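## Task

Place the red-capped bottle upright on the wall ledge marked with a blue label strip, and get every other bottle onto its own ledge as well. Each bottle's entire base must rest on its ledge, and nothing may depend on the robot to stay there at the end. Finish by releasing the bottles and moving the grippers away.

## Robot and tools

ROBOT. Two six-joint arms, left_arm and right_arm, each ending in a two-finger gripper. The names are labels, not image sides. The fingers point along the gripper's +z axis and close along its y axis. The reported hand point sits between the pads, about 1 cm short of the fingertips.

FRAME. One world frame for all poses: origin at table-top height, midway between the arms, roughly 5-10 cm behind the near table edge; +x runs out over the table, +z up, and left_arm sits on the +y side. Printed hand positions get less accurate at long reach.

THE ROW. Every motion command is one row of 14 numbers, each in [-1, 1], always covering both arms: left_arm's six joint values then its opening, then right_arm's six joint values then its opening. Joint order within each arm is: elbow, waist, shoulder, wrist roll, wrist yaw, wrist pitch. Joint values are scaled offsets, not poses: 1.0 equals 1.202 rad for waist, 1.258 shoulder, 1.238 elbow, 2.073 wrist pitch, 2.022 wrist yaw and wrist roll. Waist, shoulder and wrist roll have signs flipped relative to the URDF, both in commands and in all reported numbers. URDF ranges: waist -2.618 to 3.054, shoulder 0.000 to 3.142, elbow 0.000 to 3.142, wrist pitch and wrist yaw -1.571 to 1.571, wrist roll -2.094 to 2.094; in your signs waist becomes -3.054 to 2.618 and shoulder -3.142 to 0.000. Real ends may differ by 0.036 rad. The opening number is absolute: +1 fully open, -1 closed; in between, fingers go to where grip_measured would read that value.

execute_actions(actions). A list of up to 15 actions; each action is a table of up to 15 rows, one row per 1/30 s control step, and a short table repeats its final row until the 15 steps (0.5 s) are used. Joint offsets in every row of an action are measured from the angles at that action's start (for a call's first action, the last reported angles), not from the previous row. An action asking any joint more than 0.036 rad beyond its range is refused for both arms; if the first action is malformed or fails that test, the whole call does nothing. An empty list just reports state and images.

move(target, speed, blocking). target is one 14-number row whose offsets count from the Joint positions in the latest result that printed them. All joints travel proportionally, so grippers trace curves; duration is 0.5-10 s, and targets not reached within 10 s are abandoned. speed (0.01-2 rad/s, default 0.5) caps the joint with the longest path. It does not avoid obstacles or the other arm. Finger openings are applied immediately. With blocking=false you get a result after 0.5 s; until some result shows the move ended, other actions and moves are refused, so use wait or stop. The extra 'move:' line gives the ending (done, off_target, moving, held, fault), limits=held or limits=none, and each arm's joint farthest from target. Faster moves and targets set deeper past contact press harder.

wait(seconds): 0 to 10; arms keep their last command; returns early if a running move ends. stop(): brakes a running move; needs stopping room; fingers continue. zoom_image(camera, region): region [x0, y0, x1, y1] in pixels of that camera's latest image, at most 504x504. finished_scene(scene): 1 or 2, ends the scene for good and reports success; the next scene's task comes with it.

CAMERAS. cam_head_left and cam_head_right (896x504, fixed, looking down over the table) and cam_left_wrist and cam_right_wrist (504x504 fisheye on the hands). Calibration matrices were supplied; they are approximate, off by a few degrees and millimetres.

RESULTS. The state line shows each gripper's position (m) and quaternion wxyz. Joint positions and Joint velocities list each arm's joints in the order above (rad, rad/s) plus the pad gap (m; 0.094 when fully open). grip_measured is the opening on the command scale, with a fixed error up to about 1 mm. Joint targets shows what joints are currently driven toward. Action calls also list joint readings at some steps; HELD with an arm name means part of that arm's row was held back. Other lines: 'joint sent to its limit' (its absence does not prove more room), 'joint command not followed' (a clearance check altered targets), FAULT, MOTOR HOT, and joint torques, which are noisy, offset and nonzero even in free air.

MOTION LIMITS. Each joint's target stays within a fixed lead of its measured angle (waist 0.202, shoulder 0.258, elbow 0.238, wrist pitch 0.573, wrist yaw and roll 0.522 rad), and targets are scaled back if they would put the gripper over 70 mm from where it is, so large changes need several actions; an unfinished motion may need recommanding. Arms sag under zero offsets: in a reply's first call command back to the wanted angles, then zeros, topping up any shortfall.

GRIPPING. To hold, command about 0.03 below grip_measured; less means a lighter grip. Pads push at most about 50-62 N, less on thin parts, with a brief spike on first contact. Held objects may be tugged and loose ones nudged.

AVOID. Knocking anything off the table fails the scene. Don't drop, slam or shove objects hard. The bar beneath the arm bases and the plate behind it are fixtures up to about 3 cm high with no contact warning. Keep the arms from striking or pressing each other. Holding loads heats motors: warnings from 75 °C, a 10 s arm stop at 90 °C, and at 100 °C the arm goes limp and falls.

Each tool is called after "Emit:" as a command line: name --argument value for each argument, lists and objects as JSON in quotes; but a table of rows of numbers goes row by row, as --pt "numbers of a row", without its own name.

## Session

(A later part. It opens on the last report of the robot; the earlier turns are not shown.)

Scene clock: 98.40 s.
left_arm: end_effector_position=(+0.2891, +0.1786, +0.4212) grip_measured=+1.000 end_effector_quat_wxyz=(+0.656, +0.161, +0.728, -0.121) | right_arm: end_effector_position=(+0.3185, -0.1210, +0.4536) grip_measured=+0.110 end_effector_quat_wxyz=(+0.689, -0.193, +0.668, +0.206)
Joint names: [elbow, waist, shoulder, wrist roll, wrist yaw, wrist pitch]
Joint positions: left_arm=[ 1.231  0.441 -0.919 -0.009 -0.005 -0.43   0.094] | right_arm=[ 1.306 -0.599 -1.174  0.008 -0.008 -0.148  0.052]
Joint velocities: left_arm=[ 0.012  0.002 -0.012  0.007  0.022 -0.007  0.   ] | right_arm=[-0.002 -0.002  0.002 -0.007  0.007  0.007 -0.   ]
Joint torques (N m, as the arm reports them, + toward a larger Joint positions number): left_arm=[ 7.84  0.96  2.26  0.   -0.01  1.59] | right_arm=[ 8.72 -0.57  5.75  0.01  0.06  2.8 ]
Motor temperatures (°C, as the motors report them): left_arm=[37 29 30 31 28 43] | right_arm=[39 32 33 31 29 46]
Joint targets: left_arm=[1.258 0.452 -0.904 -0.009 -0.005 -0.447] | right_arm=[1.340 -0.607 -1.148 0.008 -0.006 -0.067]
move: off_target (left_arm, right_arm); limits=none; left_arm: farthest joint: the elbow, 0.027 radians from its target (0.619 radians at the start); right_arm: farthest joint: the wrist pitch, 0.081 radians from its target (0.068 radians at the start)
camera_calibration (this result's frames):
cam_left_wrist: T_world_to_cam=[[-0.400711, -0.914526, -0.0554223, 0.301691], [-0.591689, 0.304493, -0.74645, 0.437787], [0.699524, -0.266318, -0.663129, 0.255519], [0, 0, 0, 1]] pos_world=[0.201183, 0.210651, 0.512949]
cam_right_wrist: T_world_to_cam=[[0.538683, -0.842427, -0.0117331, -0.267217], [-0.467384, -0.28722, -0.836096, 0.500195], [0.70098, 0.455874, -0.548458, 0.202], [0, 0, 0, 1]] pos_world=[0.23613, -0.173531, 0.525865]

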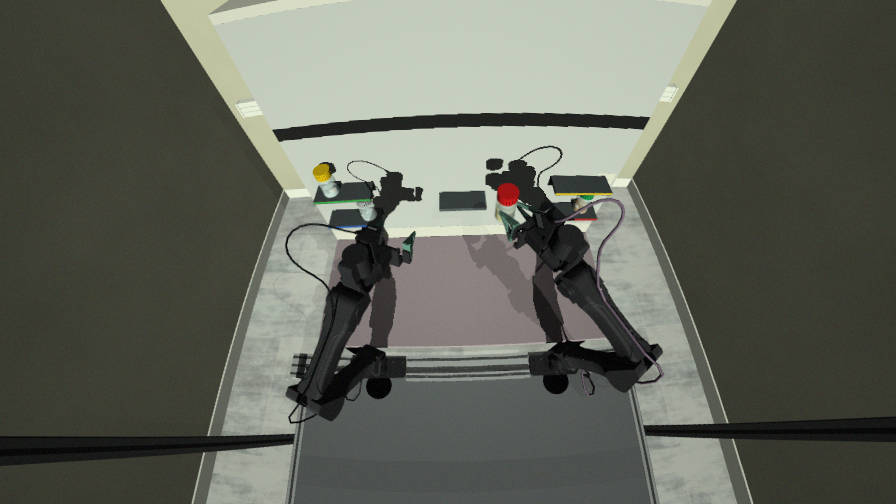

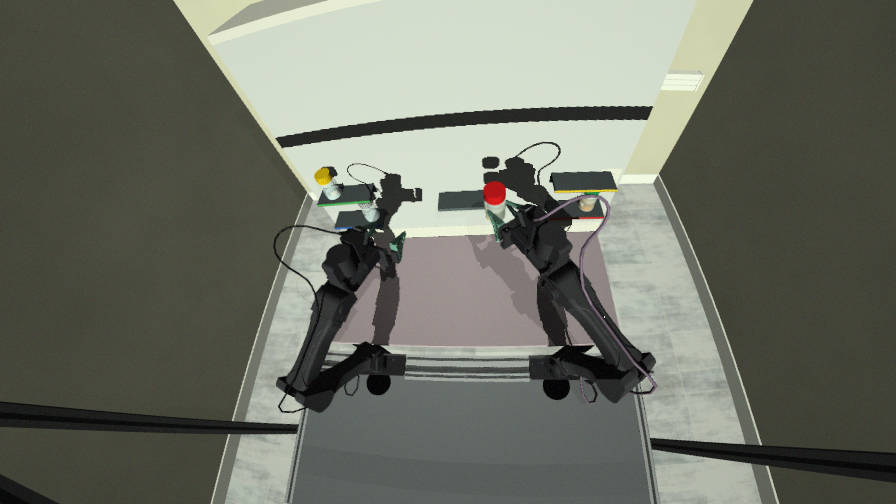

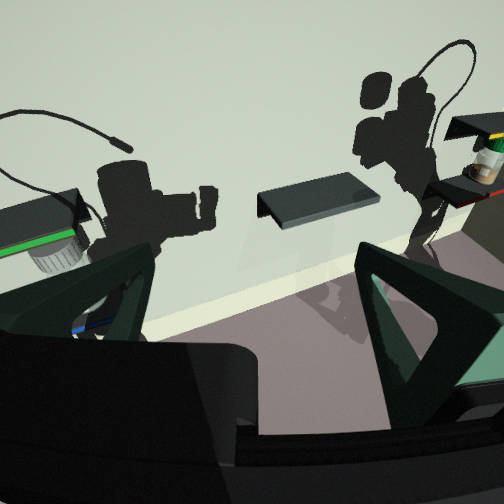

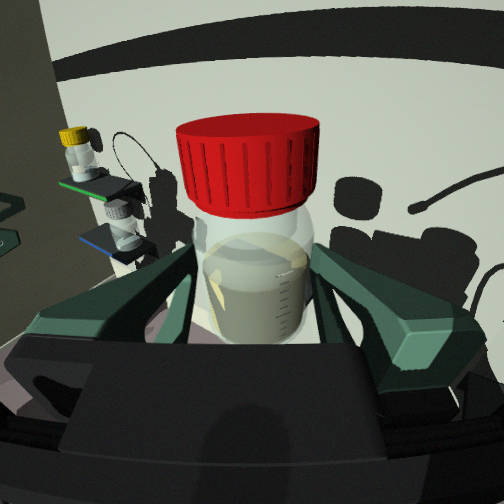

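Emit:
move --target '[0.02,0,0.01,0,0,-0.008,1, 0.329,0,-0.55,0,0,0.193,0.075]' --speed 0.5

Scene clock: 112.70 s.
left_arm: end_effector_position=(+0.2891, +0.1787, +0.4211) grip_measured=+1.000 end_effector_quat_wxyz=(+0.656, +0.161, +0.728, -0.121) | right_arm: end_effector_position=(+0.4927, -0.0091, +0.3676) grip_measured=+0.110 end_effector_quat_wxyz=(+0.672, -0.198, +0.685, +0.201)
Joint names: [elbow, waist, shoulder, wrist roll, wrist yaw, wrist pitch]
Joint positions: left_arm=[ 1.231  0.441 -0.919 -0.009 -0.005 -0.43   0.094] | right_arm=[ 1.659 -0.599 -1.894  0.008 -0.008  0.171  0.052]
Joint velocities: left_arm=[-0.002 -0.002  0.007 -0.066  0.007 -0.022  0.   ] | right_arm=[-0.022 -0.017  0.022  0.007 -0.007  0.022  0.001]
Joint torques (N m, as the arm reports them, + toward a larger Joint positions number): left_arm=[ 7.69  0.01  1.98  0.   -0.01  1.59] | right_arm=[10.93 -0.01 13.79  0.01  0.03  2.78]
Motor temperatures (°C, as the motors report them): left_arm=[38 29 30 31 28 43] | right_arm=[40 32 33 31 29 47]
Joint targets: left_arm=[1.256 0.441 -0.907 -0.009 -0.005 -0.447] | right_arm=[1.714 -0.599 -1.865 0.008 -0.008 0.253]
move: off_target (left_arm, right_arm); limits=none; left_arm: farthest joint: the elbow, 0.025 radians from its target (0.025 radians at the start); right_arm: farthest joint: the wrist pitch, 0.081 radians from its target (0.400 radians at the start)
camera_calibration (this result's frames):
cam_left_wrist: T_world_to_cam=[[-0.400722, -0.914522, -0.0554204, 0.301689], [-0.591953, 0.3046, -0.746197, 0.437661], [0.699295, -0.266211, -0.663414, 0.255632], [0, 0, 0, 1]] pos_world=[0.201206, 0.210642, 0.512891]
cam_right_wrist: T_world_to_cam=[[0.5389, -0.842284, -0.0119831, -0.26779], [-0.501326, -0.309255, -0.808105, 0.548025], [0.676948, 0.441496, -0.588916, 0.00830321], [0, 0, 0, 1]] pos_world=[0.41343, -0.0597417, 0.444543]

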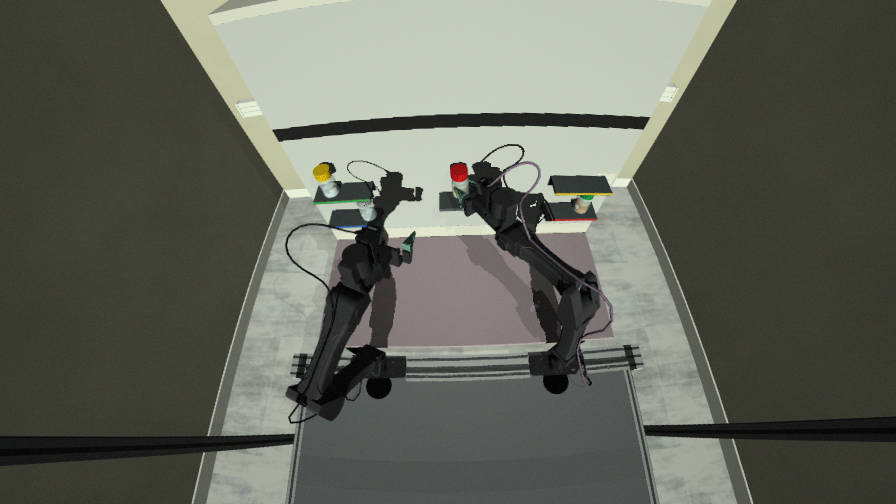

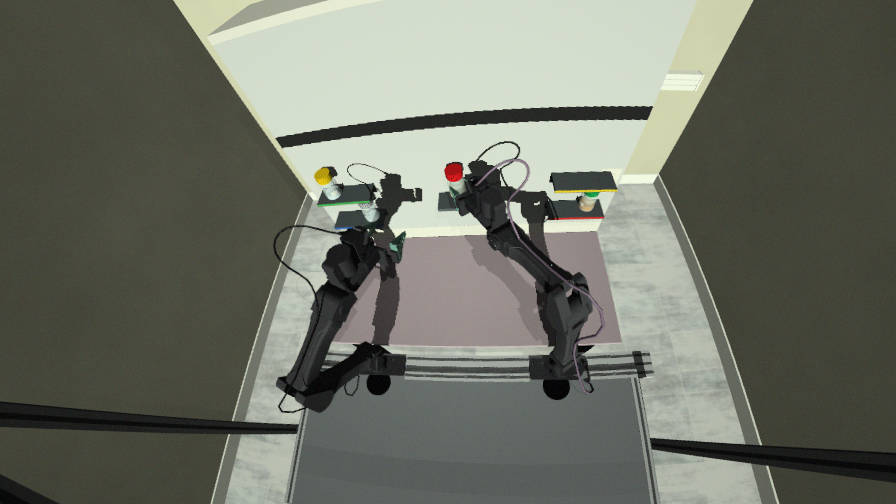

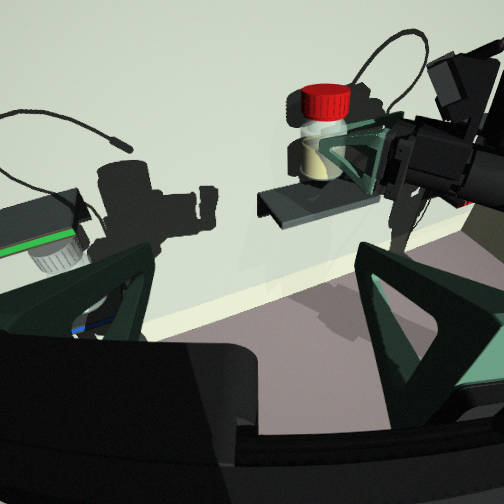

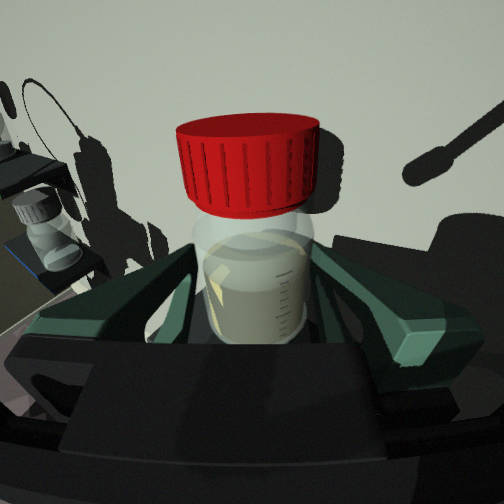

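Emit:
move --target '[0.02,0,0.01,0,0,-0.008,1, -0.155,0,0.08,0,0,0.135,0.075]' --speed 0.3

Emit:
zoom_image --camera "cam_left_wrist" --region '[240,60,440,260]'

Scene clock: 126.27 s.
left_arm: end_effector_position=(+0.2891, +0.1787, +0.4211) grip_measured=+1.000 end_effector_quat_wxyz=(+0.656, +0.161, +0.728, -0.121) | right_arm: end_effector_position=(+0.4794, -0.0171, +0.3478) grip_measured=+0.110 end_effector_quat_wxyz=(+0.690, -0.193, +0.667, +0.206)
Joint names: [elbow, waist, shoulder, wrist roll, wrist yaw, wrist pitch]
Joint positions: left_arm=[ 1.231  0.441 -0.919 -0.009 -0.005 -0.43   0.094] | right_arm=[ 1.456 -0.599 -1.836  0.008 -0.008  0.369  0.052]
Joint velocities: left_arm=[-0.007 -0.012  0.012 -0.066  0.037 -0.066  0.   ] | right_arm=[-0.002 -0.002  0.007  0.022  0.051  0.007  0.001]
Joint torques (N m, as the arm reports them, + toward a larger Joint positions number): left_arm=[ 7.67 -0.01  1.98  0.   -0.01  1.59] | right_arm=[ 7.28  0.02 14.74  0.01  0.02  2.76]
Motor temperatures (°C, as the motors report them): left_arm=[38 29 30 31 28 43] | right_arm=[42 32 38 31 29 48]
Joint targets: left_arm=[1.256 0.441 -0.907 -0.009 -0.005 -0.447] | right_arm=[1.467 -0.599 -1.793 0.008 -0.008 0.451]
move: off_target (left_arm, right_arm); limits=none; left_arm: farthest joint: the elbow, 0.025 radians from its target (0.025 radians at the start); right_arm: farthest joint: the wrist pitch, 0.081 radians from its target (0.280 radians at the start)
camera_calibration (this result's frames):
cam_left_wrist: T_world_to_cam=[[-0.400722, -0.914522, -0.0554204, 0.301689], [-0.591953, 0.3046, -0.746197, 0.437661], [0.699295, -0.266211, -0.663414, 0.255632], [0, 0, 0, 1]] pos_world=[0.201206, 0.210642, 0.512891]
cam_right_wrist: T_world_to_cam=[[0.538666, -0.842438, -0.0117142, -0.267591], [-0.464705, -0.285483, -0.838182, 0.516165], [0.702772, 0.456944, -0.545265, -0.0181634], [0, 0, 0, 1]] pos_world=[0.396771, -0.0697725, 0.419602]

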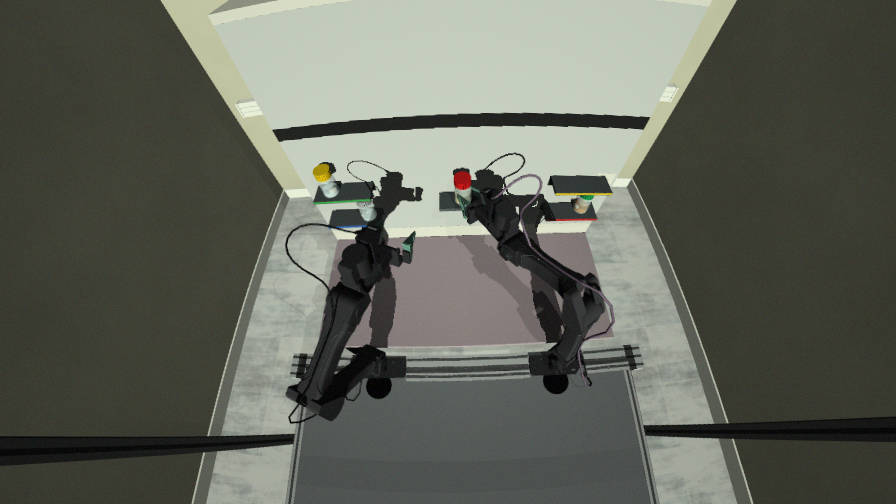

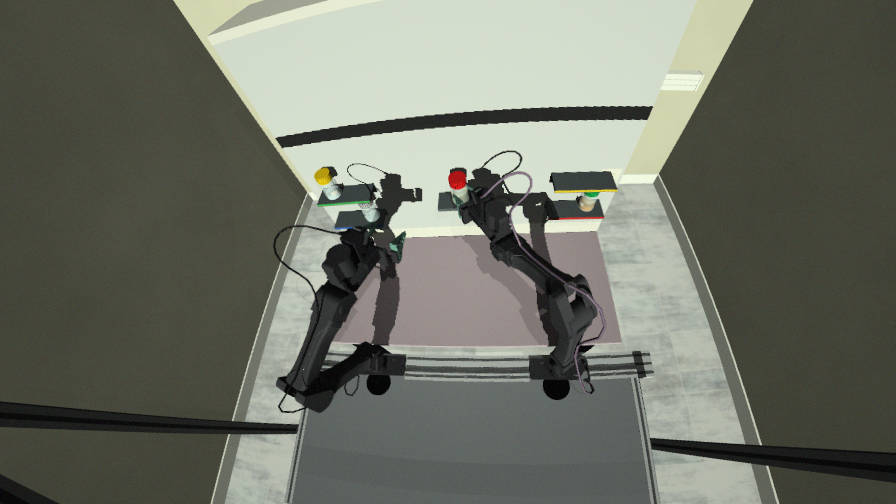

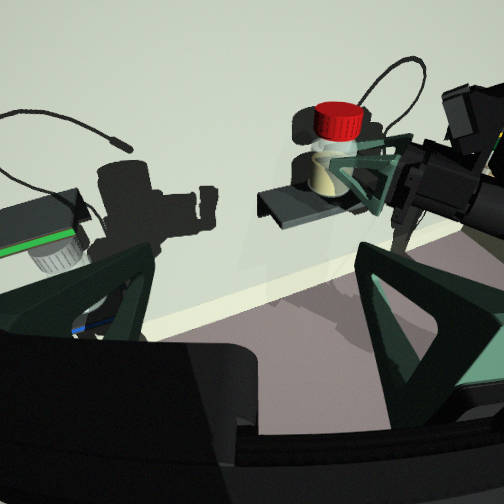

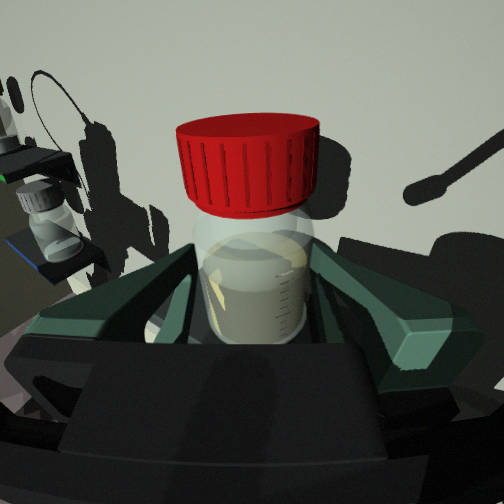

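Region (240, 60, 440, 260) of cam_left_wrist's 504x504 image, scaled by 2.520, with more detail than that image has.

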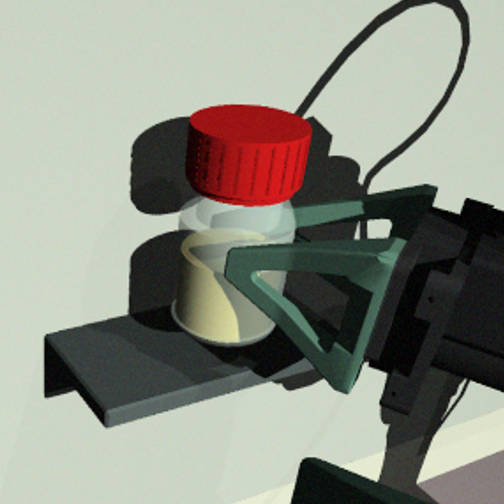

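Emit:
move --target '[0.02,0,0.01,0,0,-0.008,1, -0.045,0,0.032,0,0,0.064,0.075]' --speed 0.1

Scene clock: 130.97 s.
left_arm: end_effector_position=(+0.2891, +0.1787, +0.4211) grip_measured=+1.000 end_effector_quat_wxyz=(+0.656, +0.161, +0.728, -0.121) | right_arm: end_effector_position=(+0.4781, -0.0176, +0.3297) grip_measured=+0.110 end_effector_quat_wxyz=(+0.688, -0.193, +0.668, +0.206)
Joint names: [elbow, waist, shoulder, wrist roll, wrist yaw, wrist pitch]
Joint positions: left_arm=[ 1.231  0.441 -0.919 -0.009 -0.005 -0.43   0.094] | right_arm=[ 1.392 -0.599 -1.839  0.008 -0.008  0.431  0.052]
Joint velocities: left_arm=[ 0.007  0.002  0.012 -0.007 -0.066  0.081  0.   ] | right_arm=[ 0.012 -0.007 -0.012  0.066 -0.022  0.037 -0.001]
Joint torques (N m, as the arm reports them, + toward a larger Joint positions number): left_arm=[ 7.69  0.01  1.98  0.   -0.01  1.59] | right_arm=[ 6.97  0.05 14.6   0.02  0.02  2.66]
Motor temperatures (°C, as the motors report them): left_arm=[38 29 30 31 28 43] | right_arm=[41 32 39 31 29 48]
Joint targets: left_arm=[1.256 0.441 -0.907 -0.009 -0.005 -0.447] | right_arm=[1.400 -0.599 -1.796 0.008 -0.008 0.502]
move: off_target (left_arm, right_arm); limits=none; left_arm: farthest joint: the elbow, 0.025 radians from its target (0.025 radians at the start); right_arm: farthest joint: the wrist pitch, 0.071 radians from its target (0.132 radians at the start)
camera_calibration (this result's frames):
cam_left_wrist: T_world_to_cam=[[-0.400722, -0.914522, -0.0554204, 0.301689], [-0.591953, 0.3046, -0.746197, 0.437661], [0.699295, -0.266211, -0.663414, 0.255632], [0, 0, 0, 1]] pos_world=[0.201206, 0.210642, 0.512891]
cam_right_wrist: T_world_to_cam=[[0.538703, -0.842403, -0.0125012, -0.267244], [-0.468525, -0.287216, -0.835459, 0.501146], [0.700202, 0.455922, -0.549411, -0.024288], [0, 0, 0, 1]] pos_world=[0.395771, -0.070116, 0.402002]

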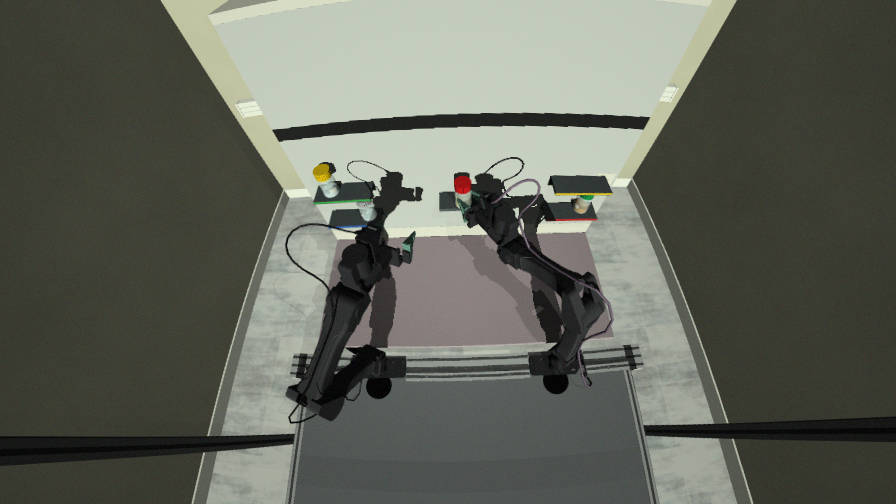

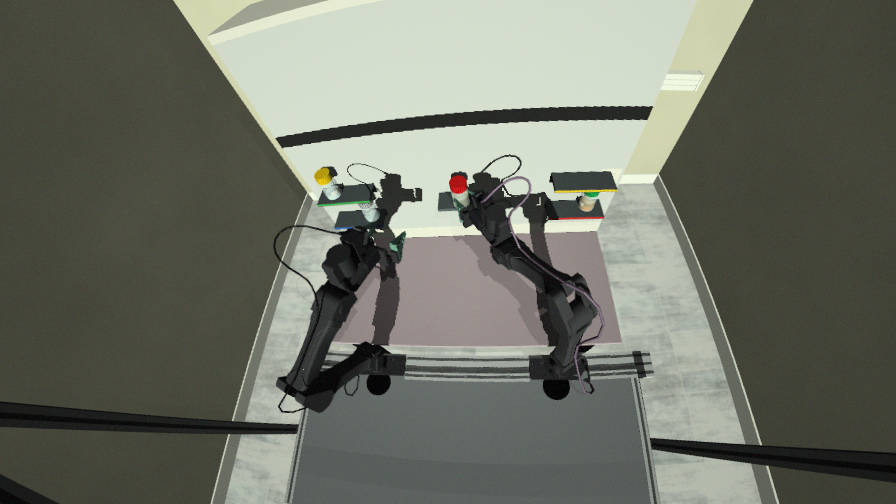

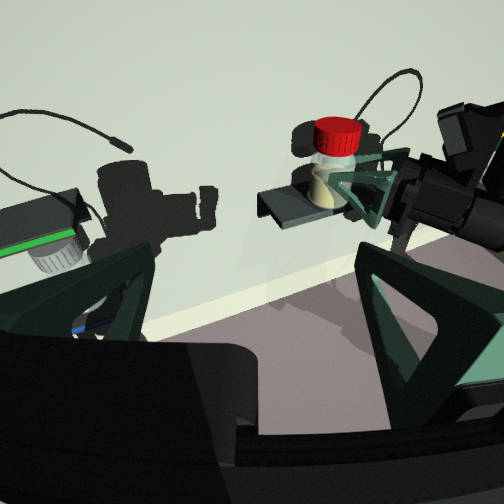

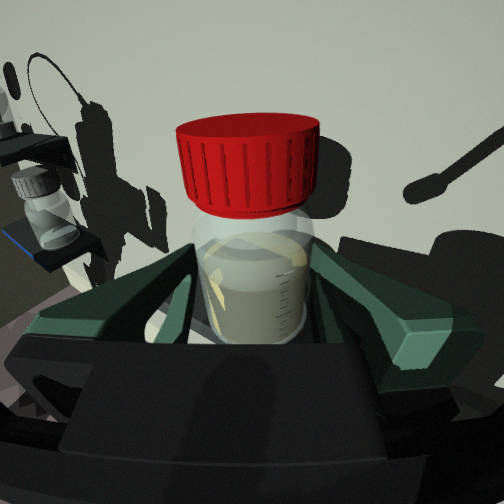

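Emit:
move --target '[0.02,0,0.01,0,0,-0.008,1, -0.016,0,0.032,0,0,0.04,0.075]' --speed 0.06

Emit:
zoom_image --camera "cam_left_wrist" --region '[240,80,440,280]'

Scene clock: 136.10 s.
left_arm: end_effector_position=(+0.2891, +0.1787, +0.4211) grip_measured=+1.000 end_effector_quat_wxyz=(+0.656, +0.161, +0.728, -0.121) | right_arm: end_effector_position=(+0.4773, -0.0180, +0.3286) grip_measured=+0.110 end_effector_quat_wxyz=(+0.694, -0.191, +0.662, +0.207)
Joint names: [elbow, waist, shoulder, wrist roll, wrist yaw, wrist pitch]
Joint positions: left_arm=[ 1.231  0.441 -0.919 -0.009 -0.005 -0.43   0.094] | right_arm=[ 1.37  -0.599 -1.84   0.008 -0.008  0.471  0.052]
Joint velocities: left_arm=[ 0.012 -0.002  0.012  0.037  0.037 -0.066  0.   ] | right_arm=[-0.017  0.012  0.002 -0.037 -0.037  0.051  0.001]
Joint torques (N m, as the arm reports them, + toward a larger Joint positions number): left_arm=[ 7.69  0.01  1.99  0.   -0.01  1.59] | right_arm=[ 6.32 -0.01 14.38  0.03  0.01  2.37]
Motor temperatures (°C, as the motors report them): left_arm=[38 29 30 31 28 43] | right_arm=[41 32 40 31 29 48]
Joint targets: left_arm=[1.256 0.441 -0.907 -0.009 -0.005 -0.447] | right_arm=[1.372 -0.599 -1.799 0.008 -0.008 0.514]
move: off_target (left_arm, right_arm); limits=none; left_arm: farthest joint: the elbow, 0.025 radians from its target (0.025 radians at the start); right_arm: farthest joint: the wrist pitch, 0.043 radians from its target (0.083 radians at the start)
camera_calibration (this result's frames):
cam_left_wrist: T_world_to_cam=[[-0.400722, -0.914522, -0.0554204, 0.301689], [-0.591953, 0.3046, -0.746197, 0.437661], [0.699295, -0.266211, -0.663414, 0.255632], [0, 0, 0, 1]] pos_world=[0.201206, 0.210642, 0.512891]
cam_right_wrist: T_world_to_cam=[[0.538633, -0.842449, -0.0124127, -0.26723], [-0.45588, -0.279021, -0.845175, 0.497031], [0.708553, 0.460898, -0.534346, -0.0329581], [0, 0, 0, 1]] pos_world=[0.393878, -0.0712553, 0.39915]

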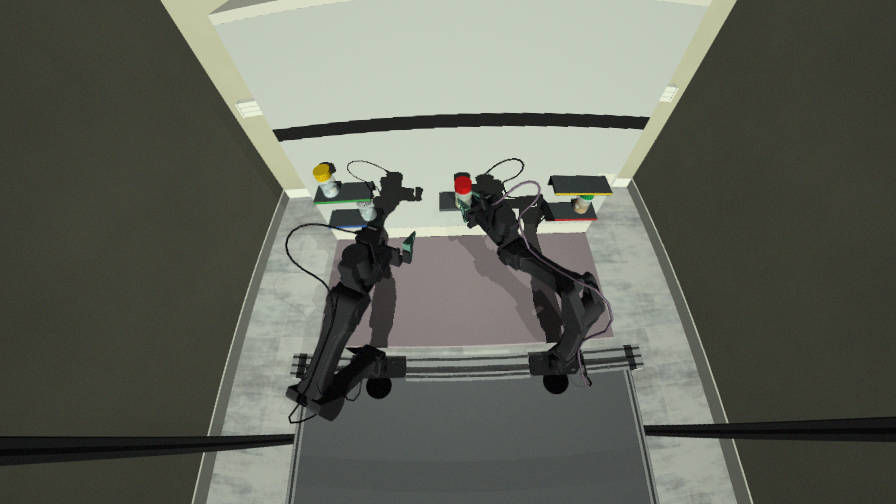

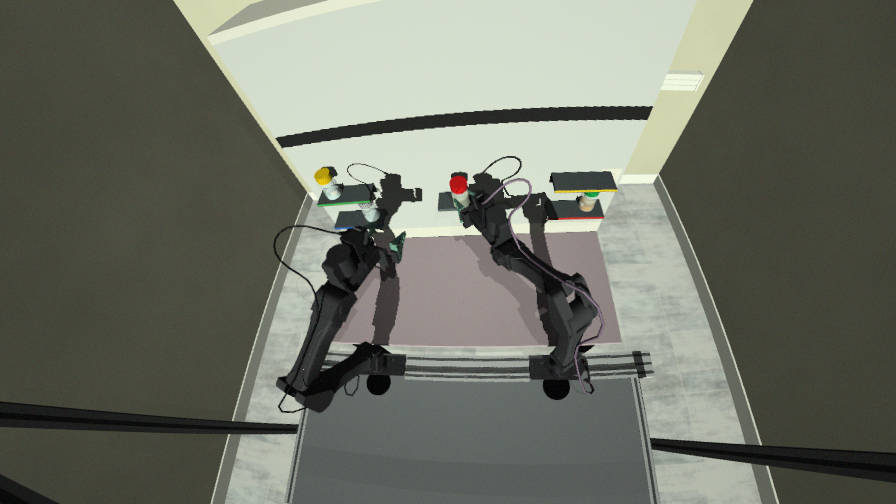

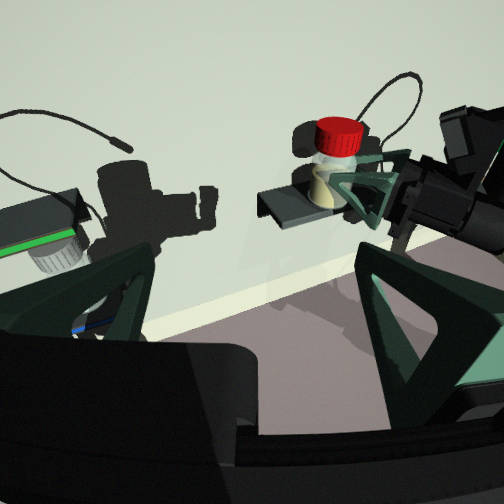

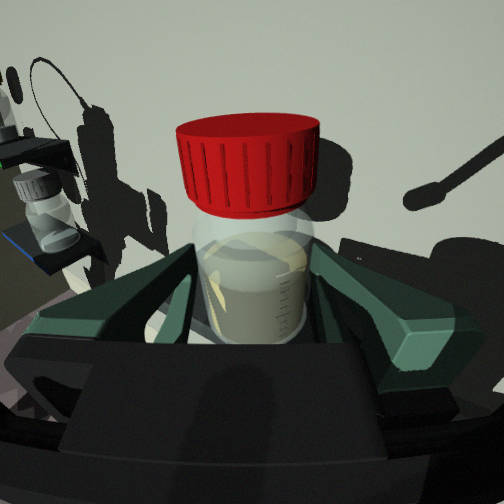

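Region (240, 80, 440, 280) of cam_left_wrist's 504x504 image, scaled by 2.520, with more detail than that image has.

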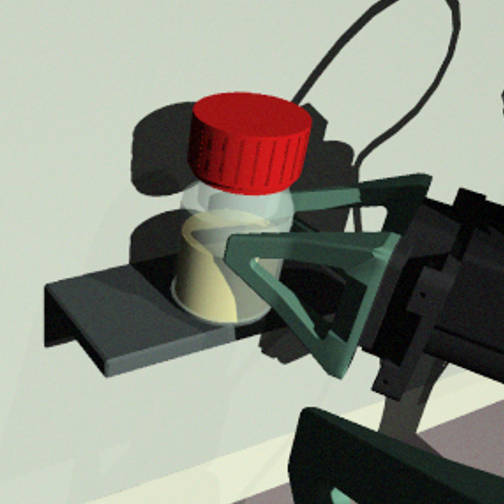

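Emit:
execute_actions --actions '[[[0.02,0,0.01,0,0,-0.008,1, 0,0,0.03,0,0,0.014,0.2]],[[0,0,0,0,0,0,1, 0,0,0,0,0,0,0.65]],[[0,0,0,0,0,0,1, 0,0,0,0,0,0,0.65]]]'

Scene clock: 142.10 s.
left_arm: end_effector_position=(+0.2891, +0.1787, +0.4211) grip_measured=+1.000 end_effector_quat_wxyz=(+0.656, +0.161, +0.728, -0.121) | right_arm: end_effector_position=(+0.4756, -0.0194, +0.3325) grip_measured=+0.648 end_effector_quat_wxyz=(+0.696, -0.190, +0.661, +0.207)
Joint names: [elbow, waist, shoulder, wrist roll, wrist yaw, wrist pitch]
Joint positions: left_arm=[ 1.231  0.441 -0.919 -0.009 -0.005 -0.43   0.094] | right_arm=[ 1.37  -0.599 -1.83   0.008 -0.007  0.465  0.077]
Joint velocities: left_arm=[ 0.007  0.002  0.002  0.007 -0.007  0.037  0.   ] | right_arm=[ 0.002 -0.007  0.017 -0.095 -0.022 -0.139 -0.001]
Joint torques (N m, as the arm reports them, + toward a larger Joint positions number): left_arm=[ 5.97  0.01  0.99 -0.01 -0.01  1.75] | right_arm=[ 6.27 -0.01 10.32  0.01  0.02  1.96]
Motor temperatures (°C, as the motors report them): left_arm=[38 29 30 31 28 43] | right_arm=[40 32 41 31 29 47]
Joint targets: left_arm=[1.231 0.441 -0.919 -0.009 -0.005 -0.430] | right_arm=[1.370 -0.599 -1.830 0.008 -0.007 0.472]
Step readings (joint positions; steps 1 to 15: 1st action; 16 to 30: 2nd action; 31 to 45: 3rd action):
0: left_arm=[1.231 0.441 -0.919 -0.009 -0.005 -0.430] | right_arm=[1.370 -0.599 -1.840 0.008 -0.008 0.471]
1: left_arm=[1.231 0.441 -0.919 -0.009 -0.005 -0.430] | right_arm=[1.370 -0.599 -1.840 0.008 -0.008 0.471]
2: left_arm=[1.231 0.441 -0.919 -0.009 -0.005 -0.430] | right_arm=[1.370 -0.599 -1.840 0.008 -0.007 0.471]
4: left_arm=[1.231 0.441 -0.919 -0.009 -0.005 -0.430] | right_arm=[1.370 -0.599 -1.838 0.008 -0.007 0.472]
8: left_arm=[1.231 0.441 -0.919 -0.009 -0.005 -0.430] | right_arm=[1.370 -0.599 -1.832 0.008 -0.007 0.475]
15: left_arm=[1.231 0.441 -0.919 -0.009 -0.005 -0.430] | right_arm=[1.370 -0.599 -1.830 0.008 -0.007 0.478]
16: left_arm=[1.231 0.441 -0.919 -0.009 -0.005 -0.430] | right_arm=[1.370 -0.599 -1.830 0.008 -0.007 0.477]
17: left_arm=[1.231 0.441 -0.919 -0.009 -0.005 -0.430] | right_arm=[1.370 -0.599 -1.830 0.008 -0.007 0.477]
19: left_arm=[1.231 0.441 -0.919 -0.009 -0.005 -0.430] | right_arm=[1.370 -0.599 -1.830 0.008 -0.007 0.474]
23: left_arm=[1.231 0.441 -0.919 -0.009 -0.005 -0.430] | right_arm=[1.370 -0.599 -1.830 0.008 -0.007 0.472]
30: left_arm=[1.231 0.441 -0.919 -0.009 -0.005 -0.430] | right_arm=[1.370 -0.599 -1.830 0.008 -0.007 0.472]
31: left_arm=[1.231 0.441 -0.919 -0.009 -0.005 -0.430] | right_arm=[1.370 -0.599 -1.830 0.008 -0.007 0.471]
32: left_arm=[1.231 0.441 -0.919 -0.009 -0.005 -0.430] | right_arm=[1.370 -0.599 -1.830 0.008 -0.007 0.470]
34: left_arm=[1.231 0.441 -0.919 -0.009 -0.005 -0.430] | right_arm=[1.370 -0.599 -1.830 0.008 -0.007 0.468]
38: left_arm=[1.231 0.441 -0.919 -0.009 -0.005 -0.430] | right_arm=[1.370 -0.599 -1.830 0.008 -0.007 0.466]
45: Joint positions above
camera_calibration (this result's frames):
cam_left_wrist: T_world_to_cam=[[-0.400722, -0.914522, -0.0554204, 0.301689], [-0.591953, 0.3046, -0.746197, 0.437661], [0.699295, -0.266211, -0.663414, 0.255632], [0, 0, 0, 1]] pos_world=[0.201206, 0.210642, 0.512891]
cam_right_wrist: T_world_to_cam=[[0.537655, -0.843073, -0.0124552, -0.266975], [-0.453529, -0.276714, -0.847196, 0.498829], [0.710802, 0.461148, -0.531134, -0.031138], [0, 0, 0, 1]] pos_world=[0.391907, -0.0726875, 0.402743]

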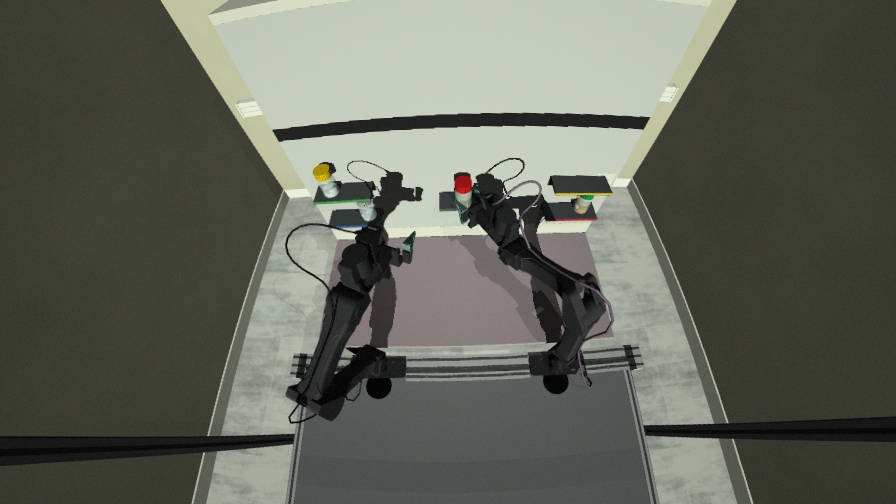

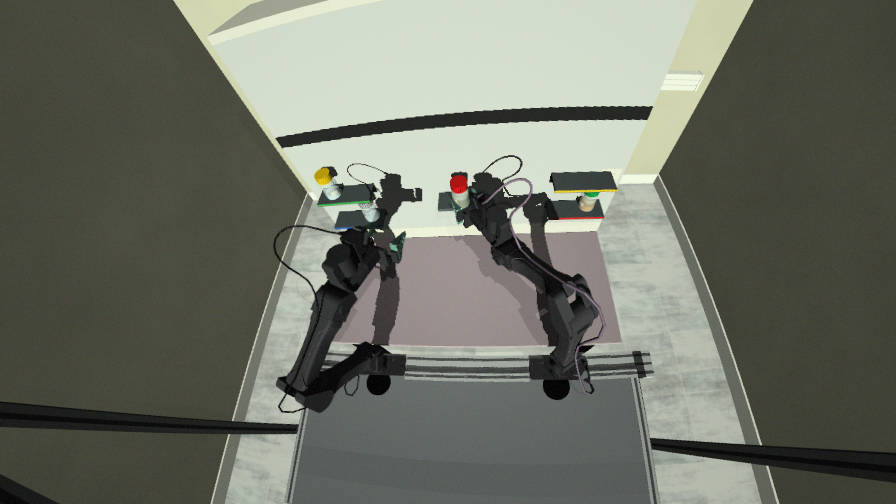

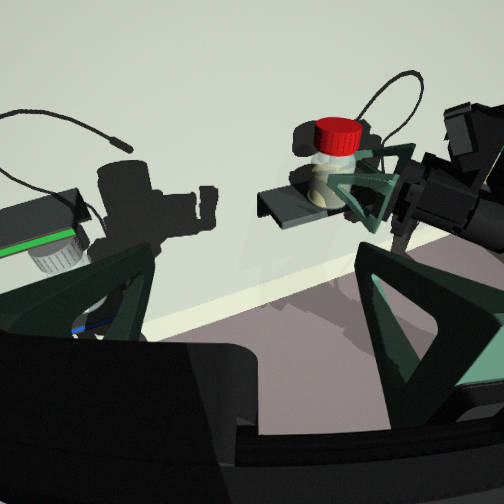

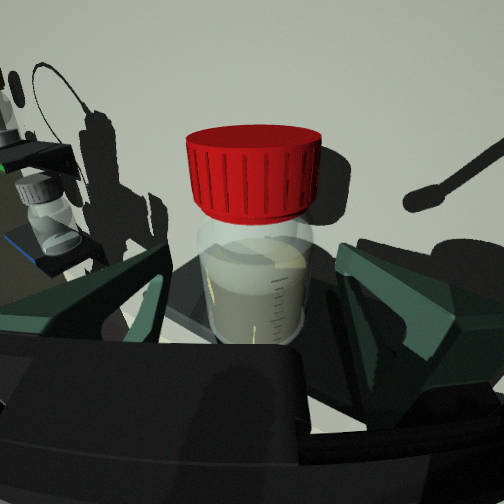

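Emit:
move --target '[0.02,0.165,0.01,0,0,-0.008,0.85, -0.315,0,0.455,0,0,-0.052,0.65]' --speed 0.6

Emit:
move --target '[-0.05,0,-0.2,0,0,0.2,0.85, 0.09,0.58,0.16,0,0,-0.15,1]' --speed 0.9

Scene clock: 148.57 s.
left_arm: end_effector_position=(+0.2605, +0.1258, +0.4196) grip_measured=+0.852 end_effector_quat_wxyz=(+0.640, +0.229, +0.711, -0.181) | right_arm: end_effector_position=(+0.3556, -0.0963, +0.3818) grip_measured=+0.648 end_effector_quat_wxyz=(+0.716, -0.184, +0.639, +0.213)
Joint names: [elbow, waist, shoulder, wrist roll, wrist yaw, wrist pitch]
Joint positions: left_arm=[ 1.231  0.628 -0.919 -0.009 -0.005 -0.43   0.087] | right_arm=[ 0.987 -0.599 -1.273  0.008 -0.007  0.352  0.077]
Joint velocities: left_arm=[-0.012  0.017  0.007 -0.051  0.037  0.051  0.   ] | right_arm=[ 0.002  0.012 -0.012 -0.007  0.022 -0.051 -0.001]
Joint torques (N m, as the arm reports them, + toward a larger Joint positions number): left_arm=[ 7.67  1.02  1.99 -0.01 -0.01  1.59] | right_arm=[5.76 0.02 6.16 0.02 0.02 1.91]
Motor temperatures (°C, as the motors report them): left_arm=[38 29 30 31 28 43] | right_arm=[40 32 40 31 29 46]
Joint targets: left_arm=[1.256 0.640 -0.907 -0.009 -0.005 -0.447] | right_arm=[0.981 -0.599 -1.258 0.008 -0.007 0.357]
move: off_target (left_arm); limits=none; left_arm: farthest joint: the elbow, 0.025 radians from its target (0.025 radians at the start); right_arm: farthest joint: the shoulder, 0.015 radians from its target (0.572 radians at the start)
camera_calibration (this result's frames):
cam_left_wrist: T_world_to_cam=[[-0.564146, -0.82375, -0.0563537, 0.273311], [-0.527441, 0.412047, -0.742982, 0.404035], [0.635252, -0.389427, -0.666934, 0.294191], [0, 0, 0, 1]] pos_world=[0.180406, 0.173224, 0.511799]
cam_right_wrist: T_world_to_cam=[[0.537408, -0.843234, -0.0122347, -0.266685], [-0.409018, -0.247932, -0.878199, 0.463618], [0.737494, 0.476955, -0.478138, 0.0875166], [0, 0, 0, 1]] pos_world=[0.268404, -0.151674, 0.445731]

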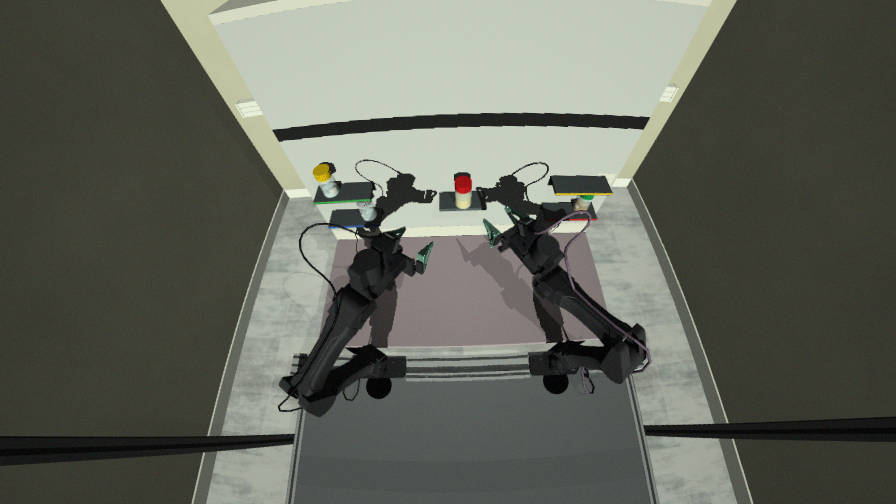

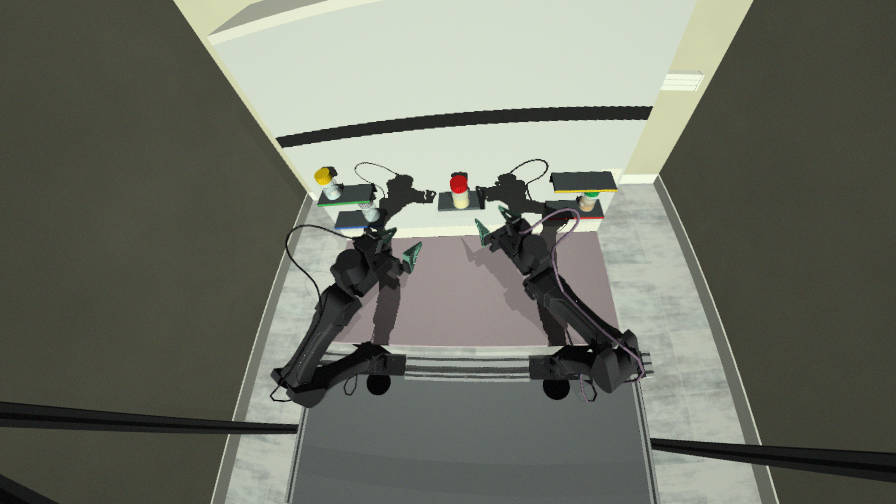

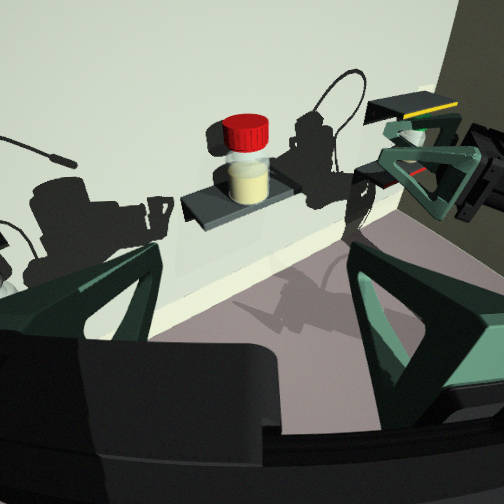

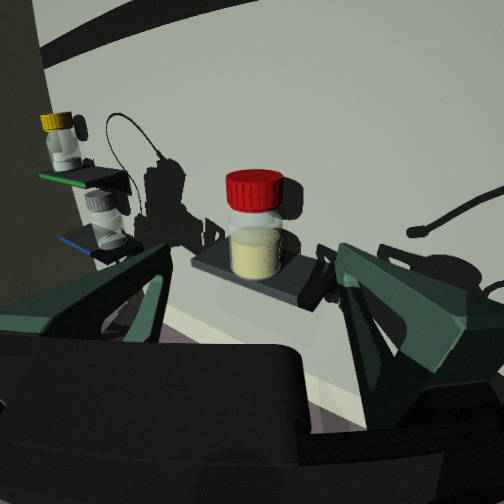

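Scene clock: 150.17 s.
left_arm: end_effector_position=(+0.3332, +0.0769, +0.4084) grip_measured=+0.852 end_effector_quat_wxyz=(+0.675, +0.219, +0.678, -0.192) | right_arm: end_effector_position=(+0.3709, -0.3845, +0.4053) grip_measured=+1.000 end_effector_quat_wxyz=(+0.720, +0.056, +0.691, -0.033)
Joint names: [elbow, waist, shoulder, wrist roll, wrist yaw, wrist pitch]
Joint positions: left_arm=[ 1.18   0.628 -1.167 -0.009 -0.005 -0.031  0.087] | right_arm=[ 1.067  0.093 -1.088  0.008 -0.002  0.034  0.094]
Joint velocities: left_arm=[ 0.002 -0.002 -0.002 -0.066  0.022  0.066  0.001] | right_arm=[-0.012  0.012  0.012  0.037  0.037 -0.066  0.   ]
Joint torques (N m, as the arm reports them, + toward a larger Joint positions number): left_arm=[ 5.81  0.    3.31  0.   -0.01  1.88] | right_arm=[ 8.81  0.36  4.42 -0.01 -0.04  1.94]
Motor temperatures (°C, as the motors report them): left_arm=[38 29 30 31 28 43] | right_arm=[40 32 39 31 29 46]
Joint targets: left_arm=[1.169 0.628 -1.171 -0.009 -0.005 -0.016] | right_arm=[1.099 0.098 -1.071 0.008 -0.007 0.041]
move: off_target (right_arm); limits=none; left_arm: farthest joint: the wrist pitch, 0.016 radians from its target (0.415 radians at the start); right_arm: farthest joint: the elbow, 0.031 radians from its target (0.111 radians at the start)
camera_calibration (this result's frames):
cam_left_wrist: T_world_to_cam=[[-0.561585, -0.825472, -0.0567272, 0.272862], [-0.46205, 0.369738, -0.806104, 0.461452], [0.68639, -0.426485, -0.589049, 0.175516], [0, 0, 0, 1]] pos_world=[0.245977, 0.129478, 0.490844]
cam_right_wrist: T_world_to_cam=[[-0.1282, -0.990976, -0.0391433, -0.316681], [-0.533943, 0.102228, -0.839318, 0.584342], [0.835745, -0.0867001, -0.54223, -0.00222762], [0, 0, 0, 1]] pos_world=[0.273269, -0.373752, 0.476845]

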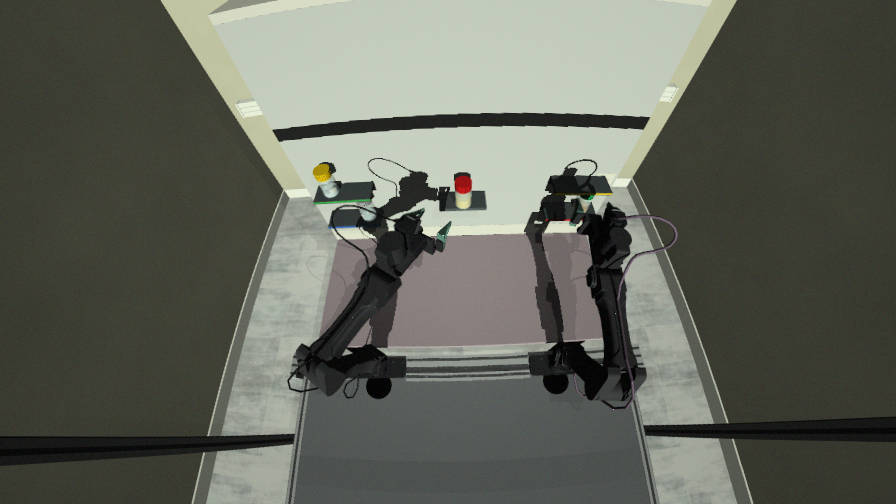

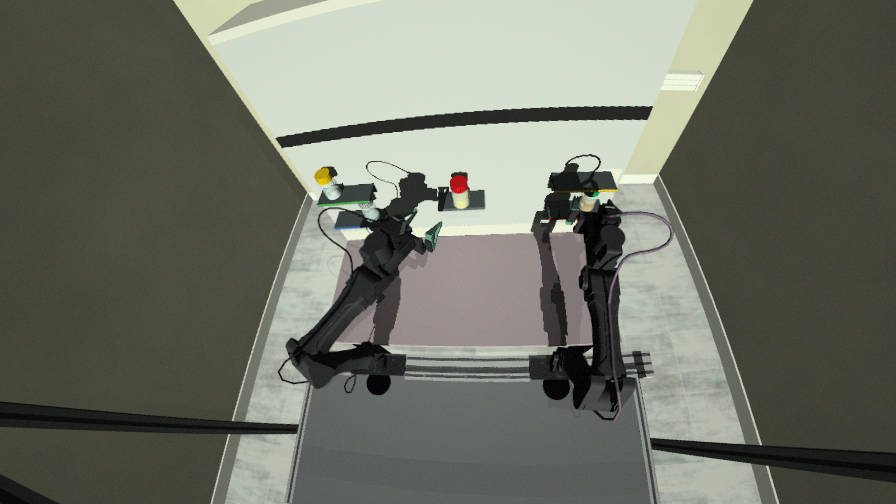

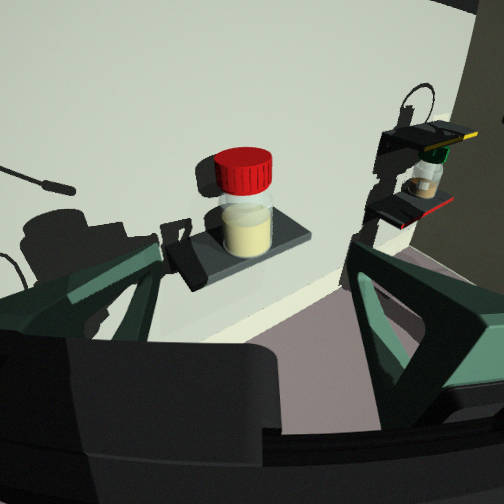

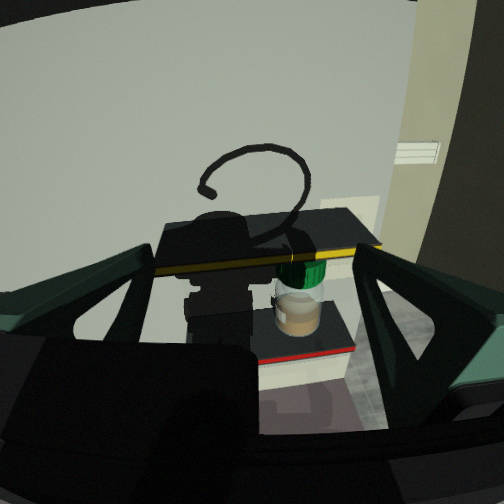

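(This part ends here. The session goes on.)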